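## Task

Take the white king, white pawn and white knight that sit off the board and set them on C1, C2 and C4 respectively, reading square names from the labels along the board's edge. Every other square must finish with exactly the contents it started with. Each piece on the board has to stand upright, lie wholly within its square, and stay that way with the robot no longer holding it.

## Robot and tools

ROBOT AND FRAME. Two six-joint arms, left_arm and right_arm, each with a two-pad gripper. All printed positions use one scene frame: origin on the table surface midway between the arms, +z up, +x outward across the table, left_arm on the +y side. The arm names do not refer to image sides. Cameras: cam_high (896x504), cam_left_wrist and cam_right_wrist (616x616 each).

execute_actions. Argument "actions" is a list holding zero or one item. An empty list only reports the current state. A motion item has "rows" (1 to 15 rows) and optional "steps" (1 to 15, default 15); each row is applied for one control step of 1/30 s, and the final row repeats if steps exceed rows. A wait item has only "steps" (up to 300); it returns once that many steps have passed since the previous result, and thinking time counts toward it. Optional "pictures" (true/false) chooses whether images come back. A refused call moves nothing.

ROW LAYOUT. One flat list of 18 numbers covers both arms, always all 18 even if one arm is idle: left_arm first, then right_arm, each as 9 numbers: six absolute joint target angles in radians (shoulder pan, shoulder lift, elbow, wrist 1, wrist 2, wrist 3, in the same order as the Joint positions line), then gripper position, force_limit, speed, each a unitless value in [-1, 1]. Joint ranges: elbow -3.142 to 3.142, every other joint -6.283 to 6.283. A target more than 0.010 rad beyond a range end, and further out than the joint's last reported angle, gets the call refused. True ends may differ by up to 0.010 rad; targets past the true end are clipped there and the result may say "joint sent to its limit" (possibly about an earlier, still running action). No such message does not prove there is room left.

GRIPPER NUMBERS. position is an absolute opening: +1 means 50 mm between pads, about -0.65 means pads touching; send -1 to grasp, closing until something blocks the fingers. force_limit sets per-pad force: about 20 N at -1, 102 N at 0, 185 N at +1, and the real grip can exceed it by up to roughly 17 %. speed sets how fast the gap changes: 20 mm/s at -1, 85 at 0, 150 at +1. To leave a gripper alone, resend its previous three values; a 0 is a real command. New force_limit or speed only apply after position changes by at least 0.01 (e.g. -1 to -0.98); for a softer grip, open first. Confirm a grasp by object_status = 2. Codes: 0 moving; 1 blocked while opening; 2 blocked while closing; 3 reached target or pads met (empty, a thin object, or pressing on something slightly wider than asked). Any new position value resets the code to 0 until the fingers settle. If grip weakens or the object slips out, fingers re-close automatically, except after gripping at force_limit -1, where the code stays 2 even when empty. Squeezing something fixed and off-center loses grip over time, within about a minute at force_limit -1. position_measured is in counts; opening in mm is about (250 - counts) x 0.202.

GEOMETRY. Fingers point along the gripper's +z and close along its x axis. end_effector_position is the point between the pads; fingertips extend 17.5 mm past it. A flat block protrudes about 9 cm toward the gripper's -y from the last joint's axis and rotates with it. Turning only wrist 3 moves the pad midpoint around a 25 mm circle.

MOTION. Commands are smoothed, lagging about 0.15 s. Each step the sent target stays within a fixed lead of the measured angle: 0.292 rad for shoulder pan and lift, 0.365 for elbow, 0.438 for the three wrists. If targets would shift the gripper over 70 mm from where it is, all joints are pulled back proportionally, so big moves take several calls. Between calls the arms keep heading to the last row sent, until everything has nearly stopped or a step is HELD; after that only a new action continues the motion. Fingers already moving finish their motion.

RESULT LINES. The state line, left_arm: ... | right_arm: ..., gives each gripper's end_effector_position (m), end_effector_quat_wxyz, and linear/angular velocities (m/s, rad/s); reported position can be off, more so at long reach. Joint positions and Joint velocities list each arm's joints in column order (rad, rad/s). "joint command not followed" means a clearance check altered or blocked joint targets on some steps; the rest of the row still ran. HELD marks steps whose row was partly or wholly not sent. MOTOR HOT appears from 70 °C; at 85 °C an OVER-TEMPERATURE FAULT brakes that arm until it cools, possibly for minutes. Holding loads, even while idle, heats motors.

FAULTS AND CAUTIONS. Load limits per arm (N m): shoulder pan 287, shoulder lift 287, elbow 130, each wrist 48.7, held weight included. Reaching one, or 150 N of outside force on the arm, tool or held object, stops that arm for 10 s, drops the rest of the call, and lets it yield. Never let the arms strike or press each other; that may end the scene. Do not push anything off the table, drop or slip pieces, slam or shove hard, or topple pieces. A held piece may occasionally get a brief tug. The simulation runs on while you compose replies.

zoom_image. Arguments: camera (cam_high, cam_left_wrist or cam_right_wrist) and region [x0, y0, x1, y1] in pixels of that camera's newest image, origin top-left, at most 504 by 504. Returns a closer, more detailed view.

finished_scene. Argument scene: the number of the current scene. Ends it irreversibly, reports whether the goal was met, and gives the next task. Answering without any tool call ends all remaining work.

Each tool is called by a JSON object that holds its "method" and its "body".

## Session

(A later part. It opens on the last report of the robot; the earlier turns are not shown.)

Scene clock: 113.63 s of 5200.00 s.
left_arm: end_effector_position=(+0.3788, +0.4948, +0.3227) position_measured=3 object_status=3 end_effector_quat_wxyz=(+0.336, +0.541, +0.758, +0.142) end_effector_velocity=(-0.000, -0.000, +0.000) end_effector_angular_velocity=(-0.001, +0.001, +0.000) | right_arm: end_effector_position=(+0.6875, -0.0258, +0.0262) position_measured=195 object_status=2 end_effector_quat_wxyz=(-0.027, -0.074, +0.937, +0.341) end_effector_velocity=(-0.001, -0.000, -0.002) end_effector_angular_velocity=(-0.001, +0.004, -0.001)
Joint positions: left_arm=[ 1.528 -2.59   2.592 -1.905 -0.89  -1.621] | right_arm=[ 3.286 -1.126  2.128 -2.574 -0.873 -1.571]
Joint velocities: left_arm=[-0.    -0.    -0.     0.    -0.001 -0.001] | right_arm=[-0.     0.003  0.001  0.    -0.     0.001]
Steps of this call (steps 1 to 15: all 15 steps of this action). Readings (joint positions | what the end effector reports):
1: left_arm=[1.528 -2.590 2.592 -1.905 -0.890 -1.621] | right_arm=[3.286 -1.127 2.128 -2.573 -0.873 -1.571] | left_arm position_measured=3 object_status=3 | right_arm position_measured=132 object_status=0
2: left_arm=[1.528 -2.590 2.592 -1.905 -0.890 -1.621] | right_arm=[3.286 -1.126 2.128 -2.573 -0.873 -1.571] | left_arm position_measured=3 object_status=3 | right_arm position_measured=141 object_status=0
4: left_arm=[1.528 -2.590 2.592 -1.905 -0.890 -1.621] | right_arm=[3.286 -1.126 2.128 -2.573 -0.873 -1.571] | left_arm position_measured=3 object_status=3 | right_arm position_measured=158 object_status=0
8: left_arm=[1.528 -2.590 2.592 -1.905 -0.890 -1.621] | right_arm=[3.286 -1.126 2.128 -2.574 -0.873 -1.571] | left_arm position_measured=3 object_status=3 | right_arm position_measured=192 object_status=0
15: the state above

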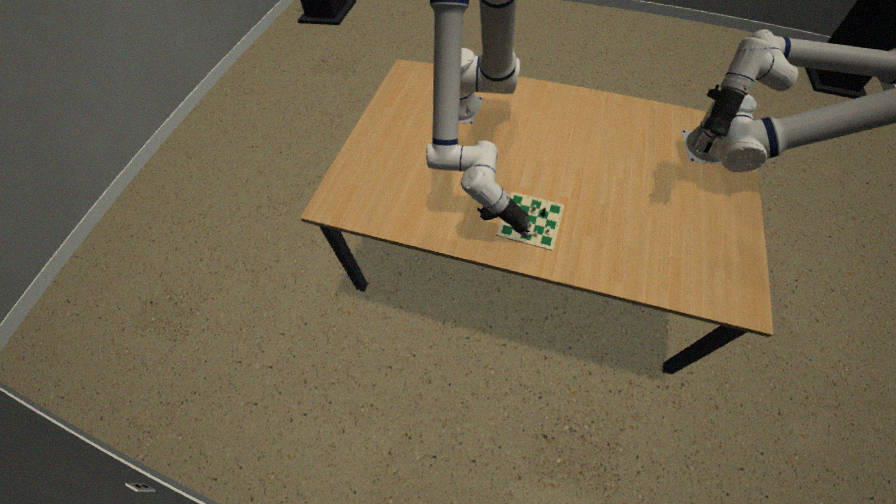

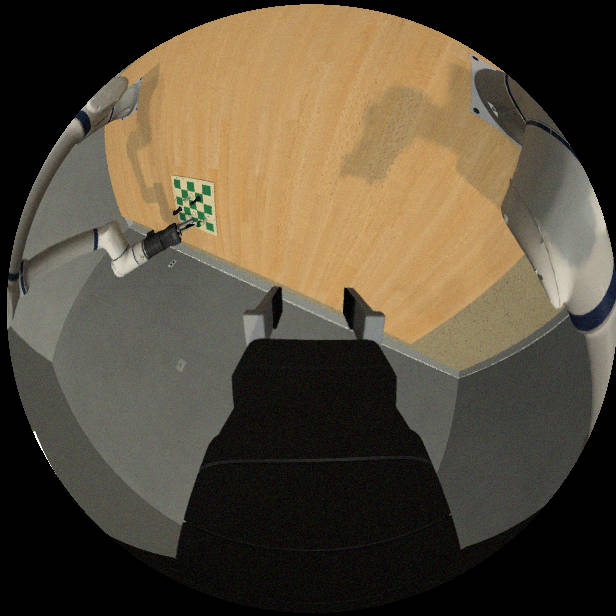

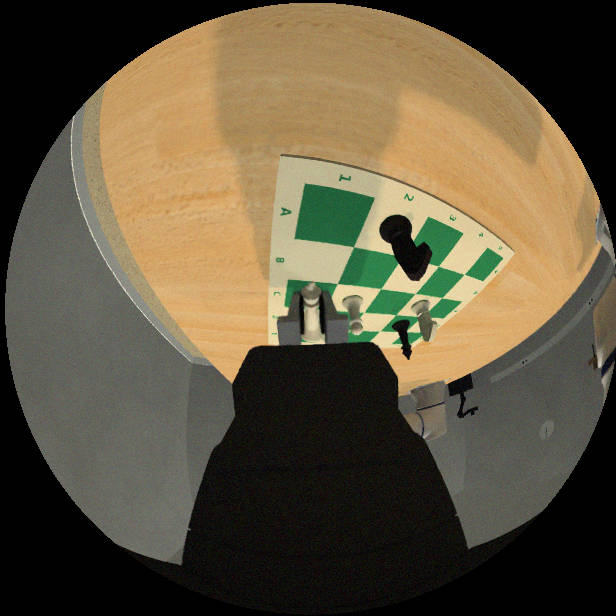

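{"method": "execute_actions", "body": {"actions": [{"rows":[[1.528,-2.59,2.592,-1.905,-0.89,-1.621,1,0,0,3.286,-1.34,2.07,-2.301,-0.873,-1.571,-1,0.3,-0.5]]}], "pictures": false}}

{"method": "execute_actions", "body": {"actions": [{"rows":[[1.528,-2.59,2.592,-1.905,-0.89,-1.621,1,0,0,3.4,-1.34,2.07,-2.301,-2.55,-1.571,-1,0.3,-0.5]]}], "pictures": false}}

{"method": "execute_actions", "body": {"actions": [{"steps":40}], "pictures": false}}

{"method": "execute_actions", "body": {"actions": [{"rows":[[1.528,-2.59,2.592,-1.905,-0.89,-1.621,1,0,0,3.4,-1.083,2.2,-2.688,-2.55,-1.571,-1,0.3,-0.5]]}], "pictures": false}}

{"method": "execute_actions", "body": {"actions": [{"steps":20}]}}

{"method": "zoom_image", "body": {"camera": "cam_high", "region": [390,140,530,240]}}

Scene clock: 120.40 s of 5200.00 s.
left_arm: end_effector_position=(+0.3788, +0.4948, +0.3227) position_measured=3 object_status=3 end_effector_quat_wxyz=(+0.336, +0.541, +0.758, +0.142) end_effector_velocity=(+0.000, +0.000, +0.000) end_effector_angular_velocity=(+0.001, -0.000, -0.000) | right_arm: end_effector_position=(+0.6832, -0.0266, +0.1596) position_measured=195 object_status=2 end_effector_quat_wxyz=(-0.027, -0.074, +0.937, +0.341) end_effector_velocity=(-0.011, -0.002, +0.079) end_effector_angular_velocity=(-0.000, +0.000, -0.000)
Joint positions: left_arm=[ 1.528 -2.59   2.592 -1.905 -0.89  -1.621] | right_arm=[ 3.286 -1.325  2.074 -2.32  -0.873 -1.571]
Joint velocities: left_arm=[ 0.001 -0.    -0.    -0.     0.     0.001] | right_arm=[ 0.    -0.116 -0.032  0.148 -0.     0.   ]
Steps of this call (steps 1 to 15: the robot went on to your last target; steps 16 to 90: nothing new was sent; then 3.27 s passed at rest; steps 91 to 105: all 15 steps of this action). Readings (joint positions | what the end effector reports):
91: left_arm=[1.528 -2.590 2.592 -1.905 -0.890 -1.621] | right_arm=[3.286 -1.126 2.128 -2.573 -0.873 -1.571] | left_arm position_measured=3 object_status=3 | right_arm position_measured=195 object_status=2
92: left_arm=[1.528 -2.590 2.592 -1.905 -0.890 -1.621] | right_arm=[3.286 -1.136 2.127 -2.557 -0.874 -1.571] | left_arm position_measured=3 object_status=3 | right_arm position_measured=195 object_status=2
94: left_arm=[1.528 -2.590 2.592 -1.905 -0.890 -1.621] | right_arm=[3.286 -1.176 2.115 -2.508 -0.874 -1.571] | left_arm position_measured=3 object_status=3 | right_arm position_measured=195 object_status=2
98: left_arm=[1.528 -2.590 2.592 -1.905 -0.890 -1.621] | right_arm=[3.286 -1.250 2.095 -2.415 -0.873 -1.571] | left_arm position_measured=3 object_status=3 | right_arm position_measured=195 object_status=2
105: the state above

Scene clock: 120.90 s of 5200.00 s.
left_arm: end_effector_position=(+0.3788, +0.4948, +0.3227) position_measured=3 object_status=3 end_effector_quat_wxyz=(+0.336, +0.541, +0.758, +0.142) end_effector_velocity=(-0.000, -0.001, -0.000) end_effector_angular_velocity=(+0.002, -0.000, -0.002) | right_arm: end_effector_position=(+0.6850, -0.1611, +0.1177) position_measured=195 object_status=2 end_effector_quat_wxyz=(+0.001, -0.129, +0.992, -0.011) end_effector_velocity=(+0.086, -0.358, +0.046) end_effector_angular_velocity=(-1.339, -0.354, +0.054)
Joint positions: left_arm=[ 1.528 -2.59   2.592 -1.905 -0.89  -1.621] | right_arm=[ 3.386 -1.339  2.07  -2.302 -1.592 -1.571]
Joint velocities: left_arm=[-0.001  0.002  0.    -0.001  0.     0.001] | right_arm=[ 0.055 -0.004 -0.002  0.004 -1.385  0.   ]
Steps of this call (steps 1 to 15: all 15 steps of this action). Readings (joint positions | what the end effector reports):
1: left_arm=[1.528 -2.590 2.592 -1.905 -0.890 -1.621] | right_arm=[3.286 -1.328 2.073 -2.316 -0.874 -1.571] | left_arm position_measured=3 object_status=3 | right_arm position_measured=195 object_status=2
2: left_arm=[1.528 -2.590 2.592 -1.905 -0.890 -1.621] | right_arm=[3.291 -1.331 2.072 -2.313 -0.892 -1.571] | left_arm position_measured=3 object_status=3 | right_arm position_measured=195 object_status=2
4: left_arm=[1.528 -2.590 2.592 -1.905 -0.890 -1.621] | right_arm=[3.313 -1.334 2.072 -2.308 -0.979 -1.571] | left_arm position_measured=3 object_status=3 | right_arm position_measured=195 object_status=2
8: left_arm=[1.528 -2.590 2.592 -1.905 -0.890 -1.621] | right_arm=[3.361 -1.338 2.071 -2.304 -1.236 -1.571] | left_arm position_measured=3 object_status=3 | right_arm position_measured=195 object_status=2
15: the state above

Scene clock: 122.23 s of 5200.00 s.
left_arm: end_effector_position=(+0.3788, +0.4948, +0.3227) position_measured=3 object_status=3 end_effector_quat_wxyz=(+0.336, +0.541, +0.758, +0.142) end_effector_velocity=(+0.000, -0.000, +0.000) end_effector_angular_velocity=(-0.001, -0.000, +0.000) | right_arm: end_effector_position=(+0.7411, -0.3700, +0.2680) position_measured=195 object_status=2 end_effector_quat_wxyz=(+0.064, -0.120, +0.874, -0.466) end_effector_velocity=(+0.001, -0.000, +0.001) end_effector_angular_velocity=(-0.004, -0.002, +0.000)
Joint positions: left_arm=[ 1.528 -2.59   2.592 -1.905 -0.89  -1.621] | right_arm=[ 3.4   -1.34   2.07  -2.301 -2.549 -1.571]
Joint velocities: left_arm=[ 0.     0.     0.    -0.001  0.    -0.   ] | right_arm=[ 0.     0.001 -0.002  0.    -0.004  0.   ]
Steps of this call (steps 1 to 40: the robot went on to your last target). Readings (joint positions | what the end effector reports):
1: left_arm=[1.528 -2.590 2.592 -1.905 -0.890 -1.621] | right_arm=[3.387 -1.339 2.070 -2.302 -1.639 -1.571] | left_arm position_measured=3 object_status=3 | right_arm position_measured=195 object_status=2
2: left_arm=[1.528 -2.590 2.592 -1.905 -0.890 -1.621] | right_arm=[3.389 -1.339 2.070 -2.302 -1.685 -1.571] | left_arm position_measured=3 object_status=3 | right_arm position_measured=195 object_status=2
4: left_arm=[1.528 -2.590 2.592 -1.905 -0.890 -1.621] | right_arm=[3.391 -1.339 2.070 -2.302 -1.777 -1.571] | left_arm position_measured=3 object_status=3 | right_arm position_measured=195 object_status=2
8: left_arm=[1.528 -2.590 2.592 -1.905 -0.890 -1.621] | right_arm=[3.395 -1.340 2.070 -2.301 -1.955 -1.571] | left_arm position_measured=3 object_status=3 | right_arm position_measured=195 object_status=2
40: the state above

Scene clock: 122.73 s of 5200.00 s.
left_arm: end_effector_position=(+0.3788, +0.4948, +0.3227) position_measured=3 object_status=3 end_effector_quat_wxyz=(+0.336, +0.541, +0.758, +0.142) end_effector_velocity=(-0.000, -0.000, +0.000) end_effector_angular_velocity=(-0.001, +0.000, +0.001) | right_arm: end_effector_position=(+0.7216, -0.3754, +0.1036) position_measured=195 object_status=2 end_effector_quat_wxyz=(+0.064, -0.120, +0.874, -0.466) end_effector_velocity=(-0.045, -0.013, -0.177) end_effector_angular_velocity=(+0.001, -0.014, -0.001)
Joint positions: left_arm=[ 1.528 -2.59   2.592 -1.905 -0.89  -1.621] | right_arm=[ 3.4   -1.118  2.182 -2.635 -2.55  -1.571]
Joint velocities: left_arm=[-0.     0.001 -0.001 -0.    -0.    -0.001] | right_arm=[-0.001  0.265  0.126 -0.405 -0.002 -0.   ]
Steps of this call (steps 1 to 15: all 15 steps of this action). Readings (joint positions | what the end effector reports):
1: left_arm=[1.528 -2.590 2.592 -1.905 -0.890 -1.621] | right_arm=[3.400 -1.340 2.070 -2.301 -2.550 -1.571] | left_arm position_measured=3 object_status=3 | right_arm position_measured=195 object_status=2
2: left_arm=[1.528 -2.590 2.592 -1.905 -0.890 -1.621] | right_arm=[3.400 -1.330 2.074 -2.318 -2.550 -1.571] | left_arm position_measured=3 object_status=3 | right_arm position_measured=195 object_status=2
4: left_arm=[1.528 -2.590 2.592 -1.905 -0.890 -1.621] | right_arm=[3.400 -1.294 2.094 -2.370 -2.550 -1.571] | left_arm position_measured=3 object_status=3 | right_arm position_measured=195 object_status=2
8: left_arm=[1.528 -2.590 2.592 -1.905 -0.890 -1.621] | right_arm=[3.400 -1.227 2.127 -2.471 -2.550 -1.571] | left_arm position_measured=3 object_status=3 | right_arm position_measured=195 object_status=2
15: the state above

Scene clock: 123.40 s of 5200.00 s.
left_arm: end_effector_position=(+0.3788, +0.4948, +0.3227) position_measured=3 object_status=3 end_effector_quat_wxyz=(+0.336, +0.541, +0.758, +0.142) end_effector_velocity=(-0.000, +0.000, -0.000) end_effector_angular_velocity=(-0.001, -0.000, -0.001) | right_arm: end_effector_position=(+0.7145, -0.3775, +0.0804) position_measured=195 object_status=2 end_effector_quat_wxyz=(+0.064, -0.120, +0.874, -0.466) end_effector_velocity=(-0.001, -0.000, -0.002) end_effector_angular_velocity=(-0.000, +0.002, +0.000)
Joint positions: left_arm=[ 1.528 -2.59   2.592 -1.905 -0.89  -1.621] | right_arm=[ 3.4   -1.083  2.2   -2.688 -2.55  -1.571]
Joint velocities: left_arm=[-0.    -0.001  0.001 -0.001  0.     0.001] | right_arm=[ 0.     0.003  0.001 -0.002  0.    -0.   ]
Steps of this call (steps 1 to 20: the robot went on to your last target). Readings (joint positions | what the end effector reports):
1: left_arm=[1.528 -2.590 2.592 -1.905 -0.890 -1.621] | right_arm=[3.400 -1.110 2.186 -2.648 -2.550 -1.571] | left_arm position_measured=3 object_status=3 | right_arm position_measured=195 object_status=2
2: left_arm=[1.528 -2.590 2.592 -1.905 -0.890 -1.621] | right_arm=[3.400 -1.104 2.189 -2.657 -2.550 -1.571] | left_arm position_measured=3 object_status=3 | right_arm position_measured=195 object_status=2
4: left_arm=[1.528 -2.590 2.592 -1.905 -0.890 -1.621] | right_arm=[3.400 -1.095 2.194 -2.669 -2.550 -1.571] | left_arm position_measured=3 object_status=3 | right_arm position_measured=195 object_status=2
8: left_arm=[1.528 -2.590 2.592 -1.905 -0.890 -1.621] | right_arm=[3.400 -1.087 2.198 -2.681 -2.550 -1.571] | left_arm position_measured=3 object_status=3 | right_arm position_measured=195 object_status=2
20: the state above

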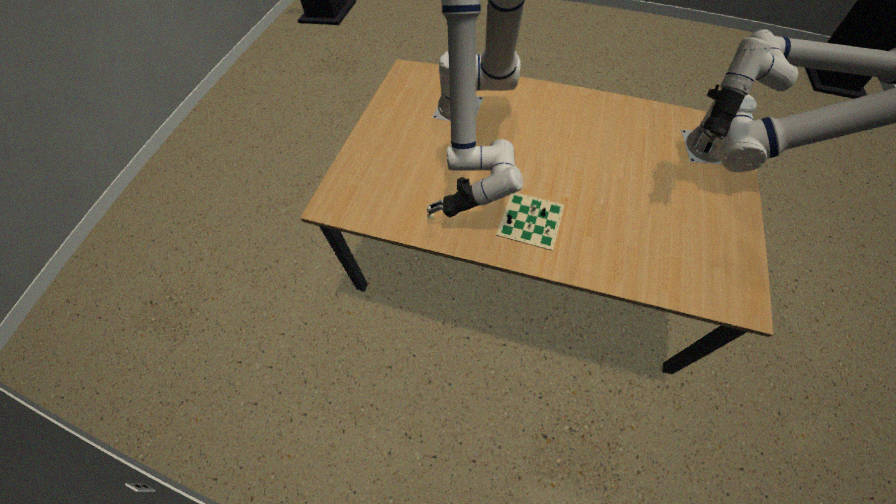

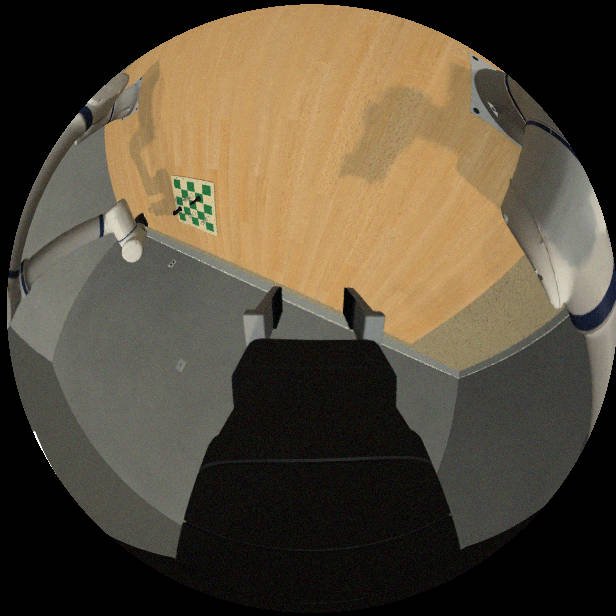

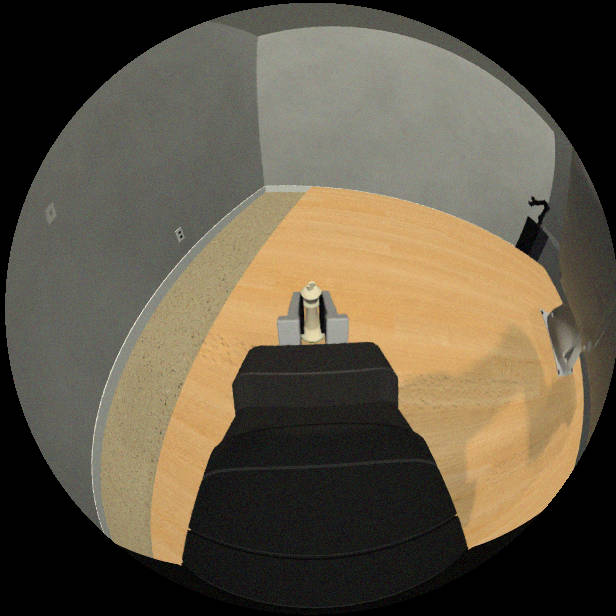

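Region (390, 140, 530, 240) of cam_high's 896x504 image, scaled by 3.600, with more detail than that image has; it fills the top 360 rows of this view, and the rest is white.

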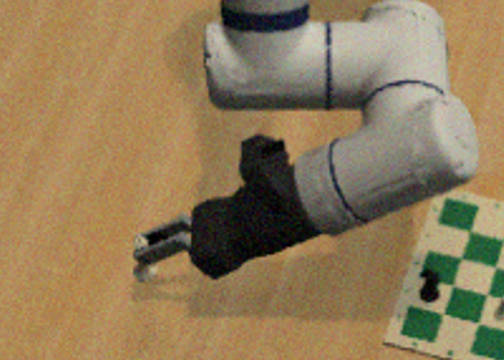

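{"method": "execute_actions", "body": {"actions": [{"rows":[[1.528,-2.59,2.592,-1.905,-0.89,-1.621,1,0,0,3.4,-1.031,2.2,-2.74,-2.55,-1.571,-1,0.3,-0.5]]}], "pictures": false}}

{"method": "execute_actions", "body": {"actions": [{"rows":[[1.528,-2.59,2.592,-1.905,-0.89,-1.621,1,0,0,3.4,-1.031,2.2,-2.74,-2.55,-1.571,0.4,0,-0.7]]}]}}

{"method": "execute_actions", "body": {"actions": [{"rows":[[1.528,-2.59,2.592,-1.905,-0.89,-1.621,1,0,0,3.4,-1.34,2.07,-2.301,-2.55,-1.571,0.4,0,-0.7]]}]}}

Scene clock: 128.00 s of 5200.00 s.
left_arm: end_effector_position=(+0.3788, +0.4948, +0.3227) position_measured=3 object_status=3 end_effector_quat_wxyz=(+0.336, +0.541, +0.758, +0.142) end_effector_velocity=(+0.000, +0.000, -0.001) end_effector_angular_velocity=(+0.002, +0.001, +0.000) | right_arm: end_effector_position=(+0.7153, -0.3773, +0.0530) position_measured=195 object_status=2 end_effector_quat_wxyz=(+0.064, -0.120, +0.874, -0.466) end_effector_velocity=(+0.000, +0.000, -0.006) end_effector_angular_velocity=(+0.000, +0.000, +0.001)
Joint positions: left_arm=[ 1.528 -2.59   2.592 -1.905 -0.89  -1.621] | right_arm=[ 3.4   -1.032  2.2   -2.739 -2.55  -1.571]
Joint velocities: left_arm=[ 0.001  0.001  0.001 -0.    -0.     0.   ] | right_arm=[ 0.     0.011  0.    -0.011  0.    -0.001]
Steps of this call (steps 1 to 15: the robot went on to your last target; steps 16 to 90: nothing new was sent; then 1.10 s passed at rest; steps 91 to 105: all 15 steps of this action). Readings (joint positions | what the end effector reports):
91: left_arm=[1.528 -2.590 2.592 -1.905 -0.890 -1.621] | right_arm=[3.400 -1.083 2.200 -2.688 -2.550 -1.571] | left_arm position_measured=3 object_status=3 | right_arm position_measured=195 object_status=2
92: left_arm=[1.528 -2.590 2.592 -1.905 -0.890 -1.621] | right_arm=[3.400 -1.075 2.200 -2.697 -2.550 -1.571] | left_arm position_measured=3 object_status=3 | right_arm position_measured=195 object_status=2
94: left_arm=[1.528 -2.590 2.592 -1.905 -0.890 -1.621] | right_arm=[3.400 -1.056 2.200 -2.715 -2.550 -1.571] | left_arm position_measured=3 object_status=3 | right_arm position_measured=195 object_status=2
98: left_arm=[1.528 -2.590 2.592 -1.905 -0.890 -1.621] | right_arm=[3.400 -1.040 2.200 -2.731 -2.550 -1.571] | left_arm position_measured=3 object_status=3 | right_arm position_measured=195 object_status=2
105: the state above

Scene clock: 128.50 s of 5200.00 s.
left_arm: end_effector_position=(+0.3788, +0.4948, +0.3227) position_measured=3 object_status=3 end_effector_quat_wxyz=(+0.336, +0.541, +0.758, +0.142) end_effector_velocity=(-0.000, -0.000, +0.001) end_effector_angular_velocity=(-0.001, -0.000, -0.001) | right_arm: end_effector_position=(+0.7153, -0.3772, +0.0523) position_measured=103 object_status=0 end_effector_quat_wxyz=(+0.064, -0.120, +0.874, -0.466) end_effector_velocity=(-0.001, -0.000, -0.001) end_effector_angular_velocity=(-0.001, +0.001, -0.001)
Joint positions: left_arm=[ 1.528 -2.59   2.592 -1.905 -0.89  -1.621] | right_arm=[ 3.4   -1.031  2.2   -2.74  -2.55  -1.571]
Joint velocities: left_arm=[-0.    -0.    -0.001 -0.     0.     0.001] | right_arm=[-0.     0.001  0.001 -0.    -0.     0.001]
Steps of this call (steps 1 to 15: all 15 steps of this action). Readings (joint positions | what the end effector reports):
1: left_arm=[1.528 -2.590 2.592 -1.905 -0.890 -1.621] | right_arm=[3.400 -1.032 2.200 -2.739 -2.550 -1.571] | left_arm position_measured=3 object_status=3 | right_arm position_measured=193 object_status=0
2: left_arm=[1.528 -2.590 2.592 -1.905 -0.890 -1.621] | right_arm=[3.400 -1.032 2.200 -2.739 -2.550 -1.571] | left_arm position_measured=3 object_status=3 | right_arm position_measured=187 object_status=0
4: left_arm=[1.528 -2.590 2.592 -1.905 -0.890 -1.621] | right_arm=[3.400 -1.032 2.200 -2.739 -2.550 -1.571] | left_arm position_measured=3 object_status=3 | right_arm position_measured=174 object_status=0
8: left_arm=[1.528 -2.590 2.592 -1.905 -0.890 -1.621] | right_arm=[3.400 -1.031 2.200 -2.740 -2.550 -1.571] | left_arm position_measured=3 object_status=3 | right_arm position_measured=148 object_status=0
15: the state above

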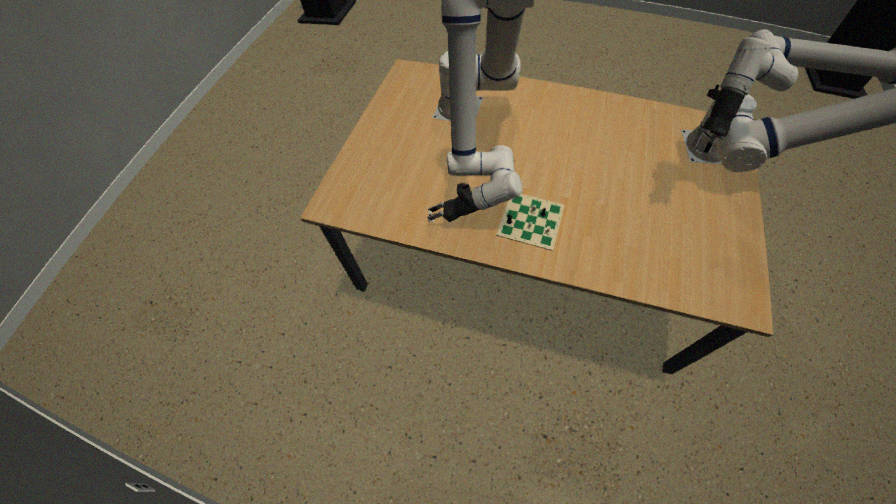

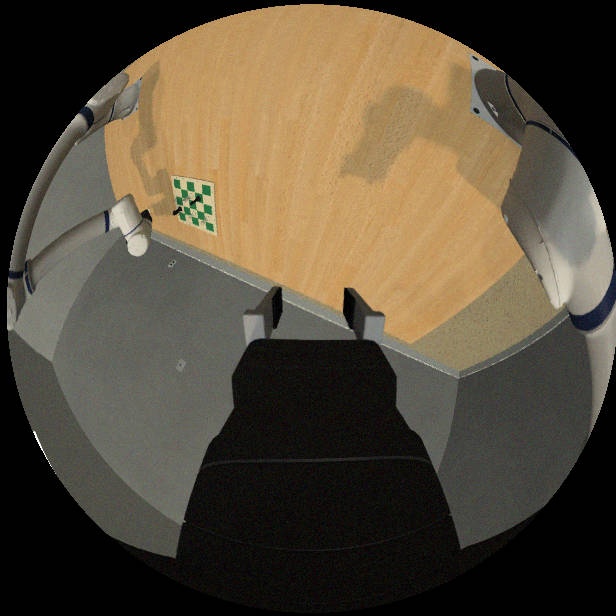

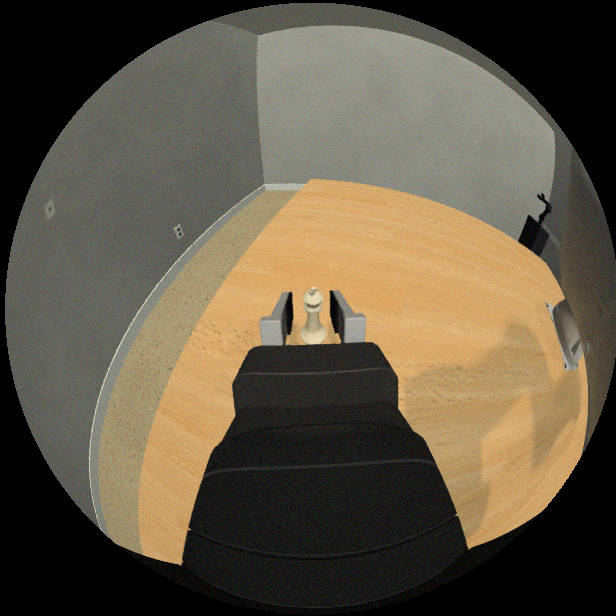

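Scene clock: 129.00 s of 5200.00 s.
left_arm: end_effector_position=(+0.3788, +0.4948, +0.3227) position_measured=3 object_status=3 end_effector_quat_wxyz=(+0.336, +0.541, +0.758, +0.142) end_effector_velocity=(+0.000, +0.000, -0.001) end_effector_angular_velocity=(+0.004, -0.000, -0.002) | right_arm: end_effector_position=(+0.7427, -0.3696, +0.2199) position_measured=92 object_status=3 end_effector_quat_wxyz=(+0.064, -0.120, +0.874, -0.466) end_effector_velocity=(+0.003, +0.001, +0.355) end_effector_angular_velocity=(+0.000, -0.003, -0.000)
Joint positions: left_arm=[ 1.528 -2.59   2.592 -1.905 -0.89  -1.621] | right_arm=[ 3.4   -1.275  2.097 -2.393 -2.55  -1.571]
Joint velocities: left_arm=[ 0.     0.002  0.    -0.     0.     0.003] | right_arm=[-0.    -0.485 -0.203  0.686 -0.001  0.   ]
Steps of this call (steps 1 to 15: all 15 steps of this action). Readings (joint positions | what the end effector reports):
1: left_arm=[1.528 -2.590 2.592 -1.905 -0.890 -1.621] | right_arm=[3.400 -1.031 2.200 -2.740 -2.550 -1.571] | left_arm position_measured=3 object_status=3 | right_arm position_measured=97 object_status=0
2: left_arm=[1.528 -2.590 2.592 -1.905 -0.890 -1.621] | right_arm=[3.400 -1.042 2.196 -2.722 -2.550 -1.571] | left_arm position_measured=3 object_status=3 | right_arm position_measured=92 object_status=0
4: left_arm=[1.528 -2.590 2.592 -1.905 -0.890 -1.621] | right_arm=[3.400 -1.082 2.177 -2.666 -2.550 -1.571] | left_arm position_measured=3 object_status=3 | right_arm position_measured=92 object_status=0
8: left_arm=[1.528 -2.590 2.592 -1.905 -0.890 -1.621] | right_arm=[3.400 -1.153 2.148 -2.564 -2.550 -1.571] | left_arm position_measured=3 object_status=3 | right_arm position_measured=92 object_status=3
15: the state above

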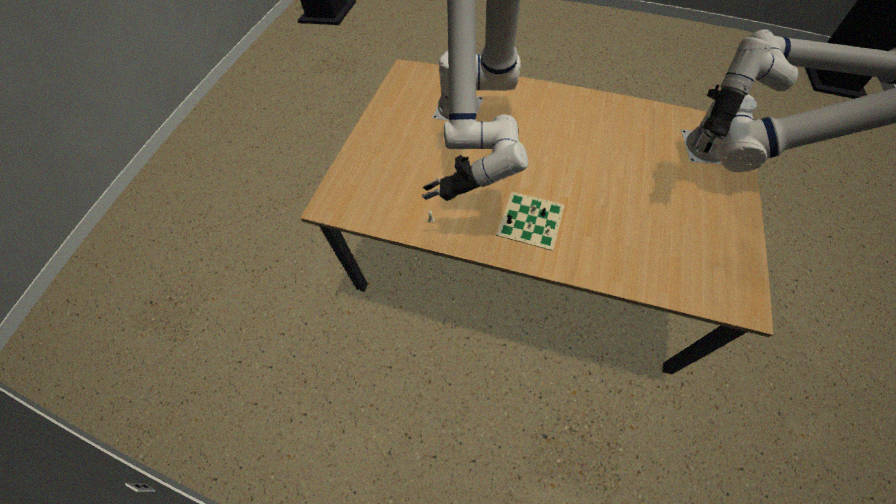

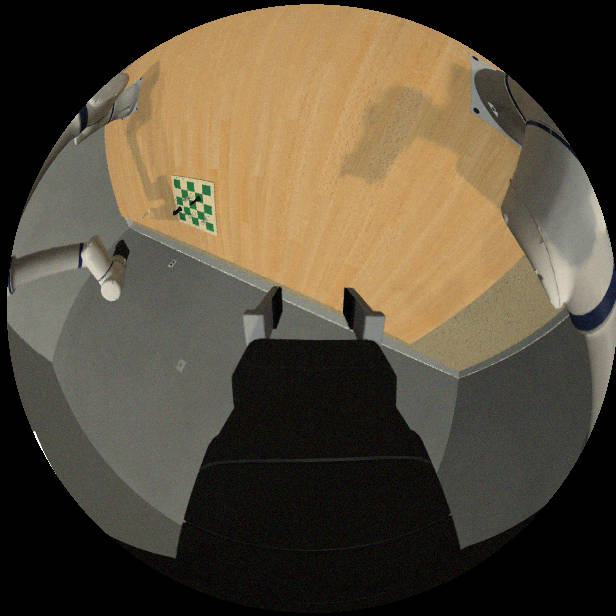

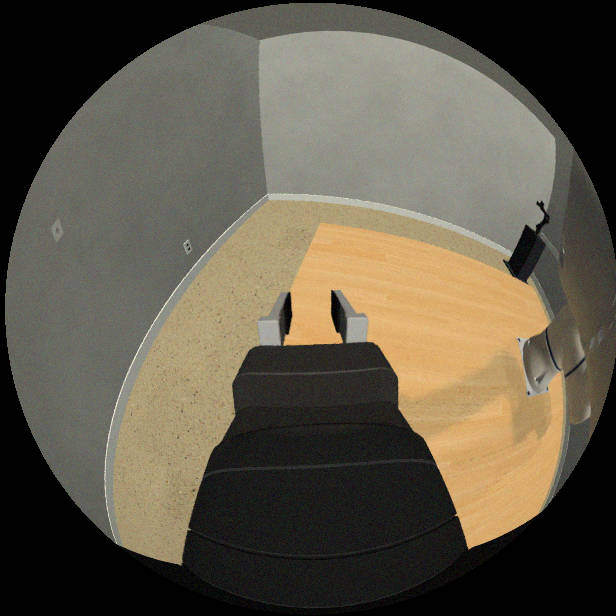

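{"method": "execute_actions", "body": {"actions": [{"rows":[[1.528,-2.59,2.592,-1.905,-0.89,-1.621,1,0,0,3.0287,-1.3584,2.1616,-2.374,-1.571,-1.683,0.4,0,0]]}], "pictures": false}}

{"method": "execute_actions", "body": {"actions": [{"steps":25}]}}

{"method": "zoom_image", "body": {"camera": "cam_right_wrist", "region": [230,230,390,350]}}

Scene clock: 132.23 s of 5200.00 s.
left_arm: end_effector_position=(+0.3788, +0.4948, +0.3227) position_measured=3 object_status=3 end_effector_quat_wxyz=(+0.336, +0.541, +0.758, +0.142) end_effector_velocity=(-0.000, -0.000, -0.001) end_effector_angular_velocity=(+0.003, -0.000, -0.001) | right_arm: end_effector_position=(+0.7153, -0.4452, +0.1207) position_measured=92 object_status=3 end_effector_quat_wxyz=(-0.011, -0.030, +0.984, -0.174) end_effector_velocity=(-0.012, +0.271, -0.303) end_effector_angular_velocity=(+2.179, -0.025, -0.352)
Joint positions: left_arm=[ 1.528 -2.59   2.592 -1.905 -0.89  -1.621] | right_arm=[ 3.095 -1.355  2.146 -2.362 -1.921 -1.664]
Joint velocities: left_arm=[-0.001  0.001  0.001 -0.     0.     0.001] | right_arm=[-0.477 -0.021  0.11  -0.087  2.179 -0.133]
Steps of this call (steps 1 to 30: the robot went on to your last target; steps 31 to 82: nothing new was sent; steps 83 to 97: all 15 steps of this action). Readings (joint positions | what the end effector reports):
83: left_arm=[1.528 -2.590 2.592 -1.905 -0.890 -1.621] | right_arm=[3.399 -1.340 2.070 -2.301 -2.549 -1.571] | left_arm position_measured=3 object_status=3 | right_arm position_measured=92 object_status=3
84: left_arm=[1.528 -2.590 2.592 -1.905 -0.890 -1.621] | right_arm=[3.389 -1.341 2.073 -2.304 -2.532 -1.575] | left_arm position_measured=3 object_status=3 | right_arm position_measured=92 object_status=3
86: left_arm=[1.528 -2.590 2.592 -1.905 -0.890 -1.621] | right_arm=[3.348 -1.343 2.086 -2.313 -2.471 -1.591] | left_arm position_measured=3 object_status=3 | right_arm position_measured=92 object_status=3
90: left_arm=[1.528 -2.590 2.592 -1.905 -0.890 -1.621] | right_arm=[3.263 -1.348 2.107 -2.331 -2.342 -1.617] | left_arm position_measured=3 object_status=3 | right_arm position_measured=92 object_status=3
97: the state above

Scene clock: 133.07 s of 5200.00 s.
left_arm: end_effector_position=(+0.3788, +0.4948, +0.3227) position_measured=3 object_status=3 end_effector_quat_wxyz=(+0.336, +0.541, +0.758, +0.142) end_effector_velocity=(+0.000, +0.001, +0.001) end_effector_angular_velocity=(-0.003, -0.001, +0.001) | right_arm: end_effector_position=(+0.7194, -0.3893, +0.0900) position_measured=92 object_status=3 end_effector_quat_wxyz=(-0.000, -0.007, +1.000, -0.000) end_effector_velocity=(+0.001, +0.001, +0.001) end_effector_angular_velocity=(+0.004, -0.003, -0.001)
Joint positions: left_arm=[ 1.528 -2.59   2.592 -1.905 -0.89  -1.621] | right_arm=[ 3.029 -1.358  2.162 -2.374 -1.572 -1.683]
Joint velocities: left_arm=[ 0.001 -0.003 -0.    -0.     0.     0.001] | right_arm=[-0.001 -0.001 -0.001 -0.     0.004 -0.   ]
Steps of this call (steps 1 to 25: the robot went on to your last target). Readings (joint positions | what the end effector reports):
1: left_arm=[1.528 -2.590 2.592 -1.905 -0.890 -1.621] | right_arm=[3.081 -1.356 2.149 -2.364 -1.851 -1.668] | left_arm position_measured=3 object_status=3 | right_arm position_measured=92 object_status=3
2: left_arm=[1.528 -2.590 2.592 -1.905 -0.890 -1.621] | right_arm=[3.070 -1.356 2.152 -2.366 -1.789 -1.671] | left_arm position_measured=3 object_status=3 | right_arm position_measured=92 object_status=3
4: left_arm=[1.528 -2.590 2.592 -1.905 -0.890 -1.621] | right_arm=[3.053 -1.357 2.156 -2.369 -1.701 -1.676] | left_arm position_measured=3 object_status=3 | right_arm position_measured=92 object_status=3
8: left_arm=[1.528 -2.590 2.592 -1.905 -0.890 -1.621] | right_arm=[3.037 -1.358 2.160 -2.372 -1.617 -1.681] | left_arm position_measured=3 object_status=3 | right_arm position_measured=92 object_status=3
25: the state above

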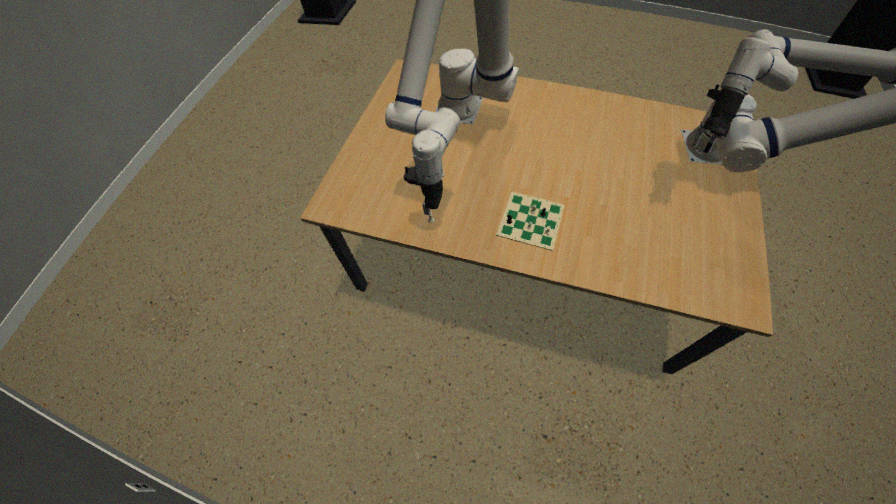

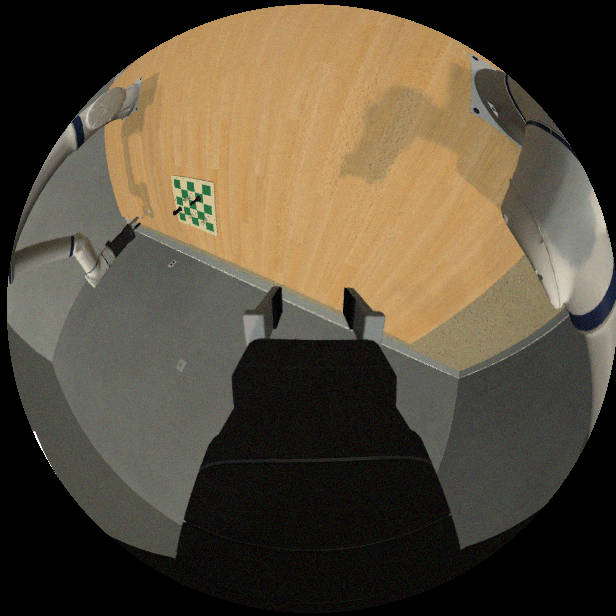

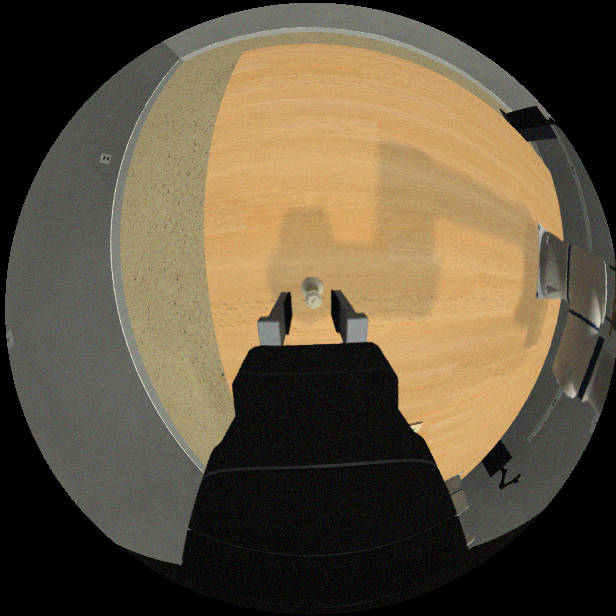

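Region (230, 230, 390, 350) of cam_right_wrist's 616x616 image, scaled by 3.150, with more detail than that image has; it fills the top 378 rows of this view, and the rest is white.

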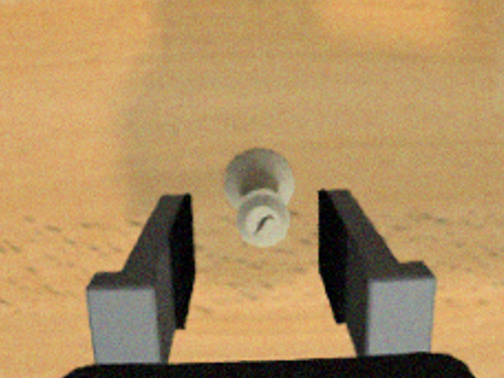

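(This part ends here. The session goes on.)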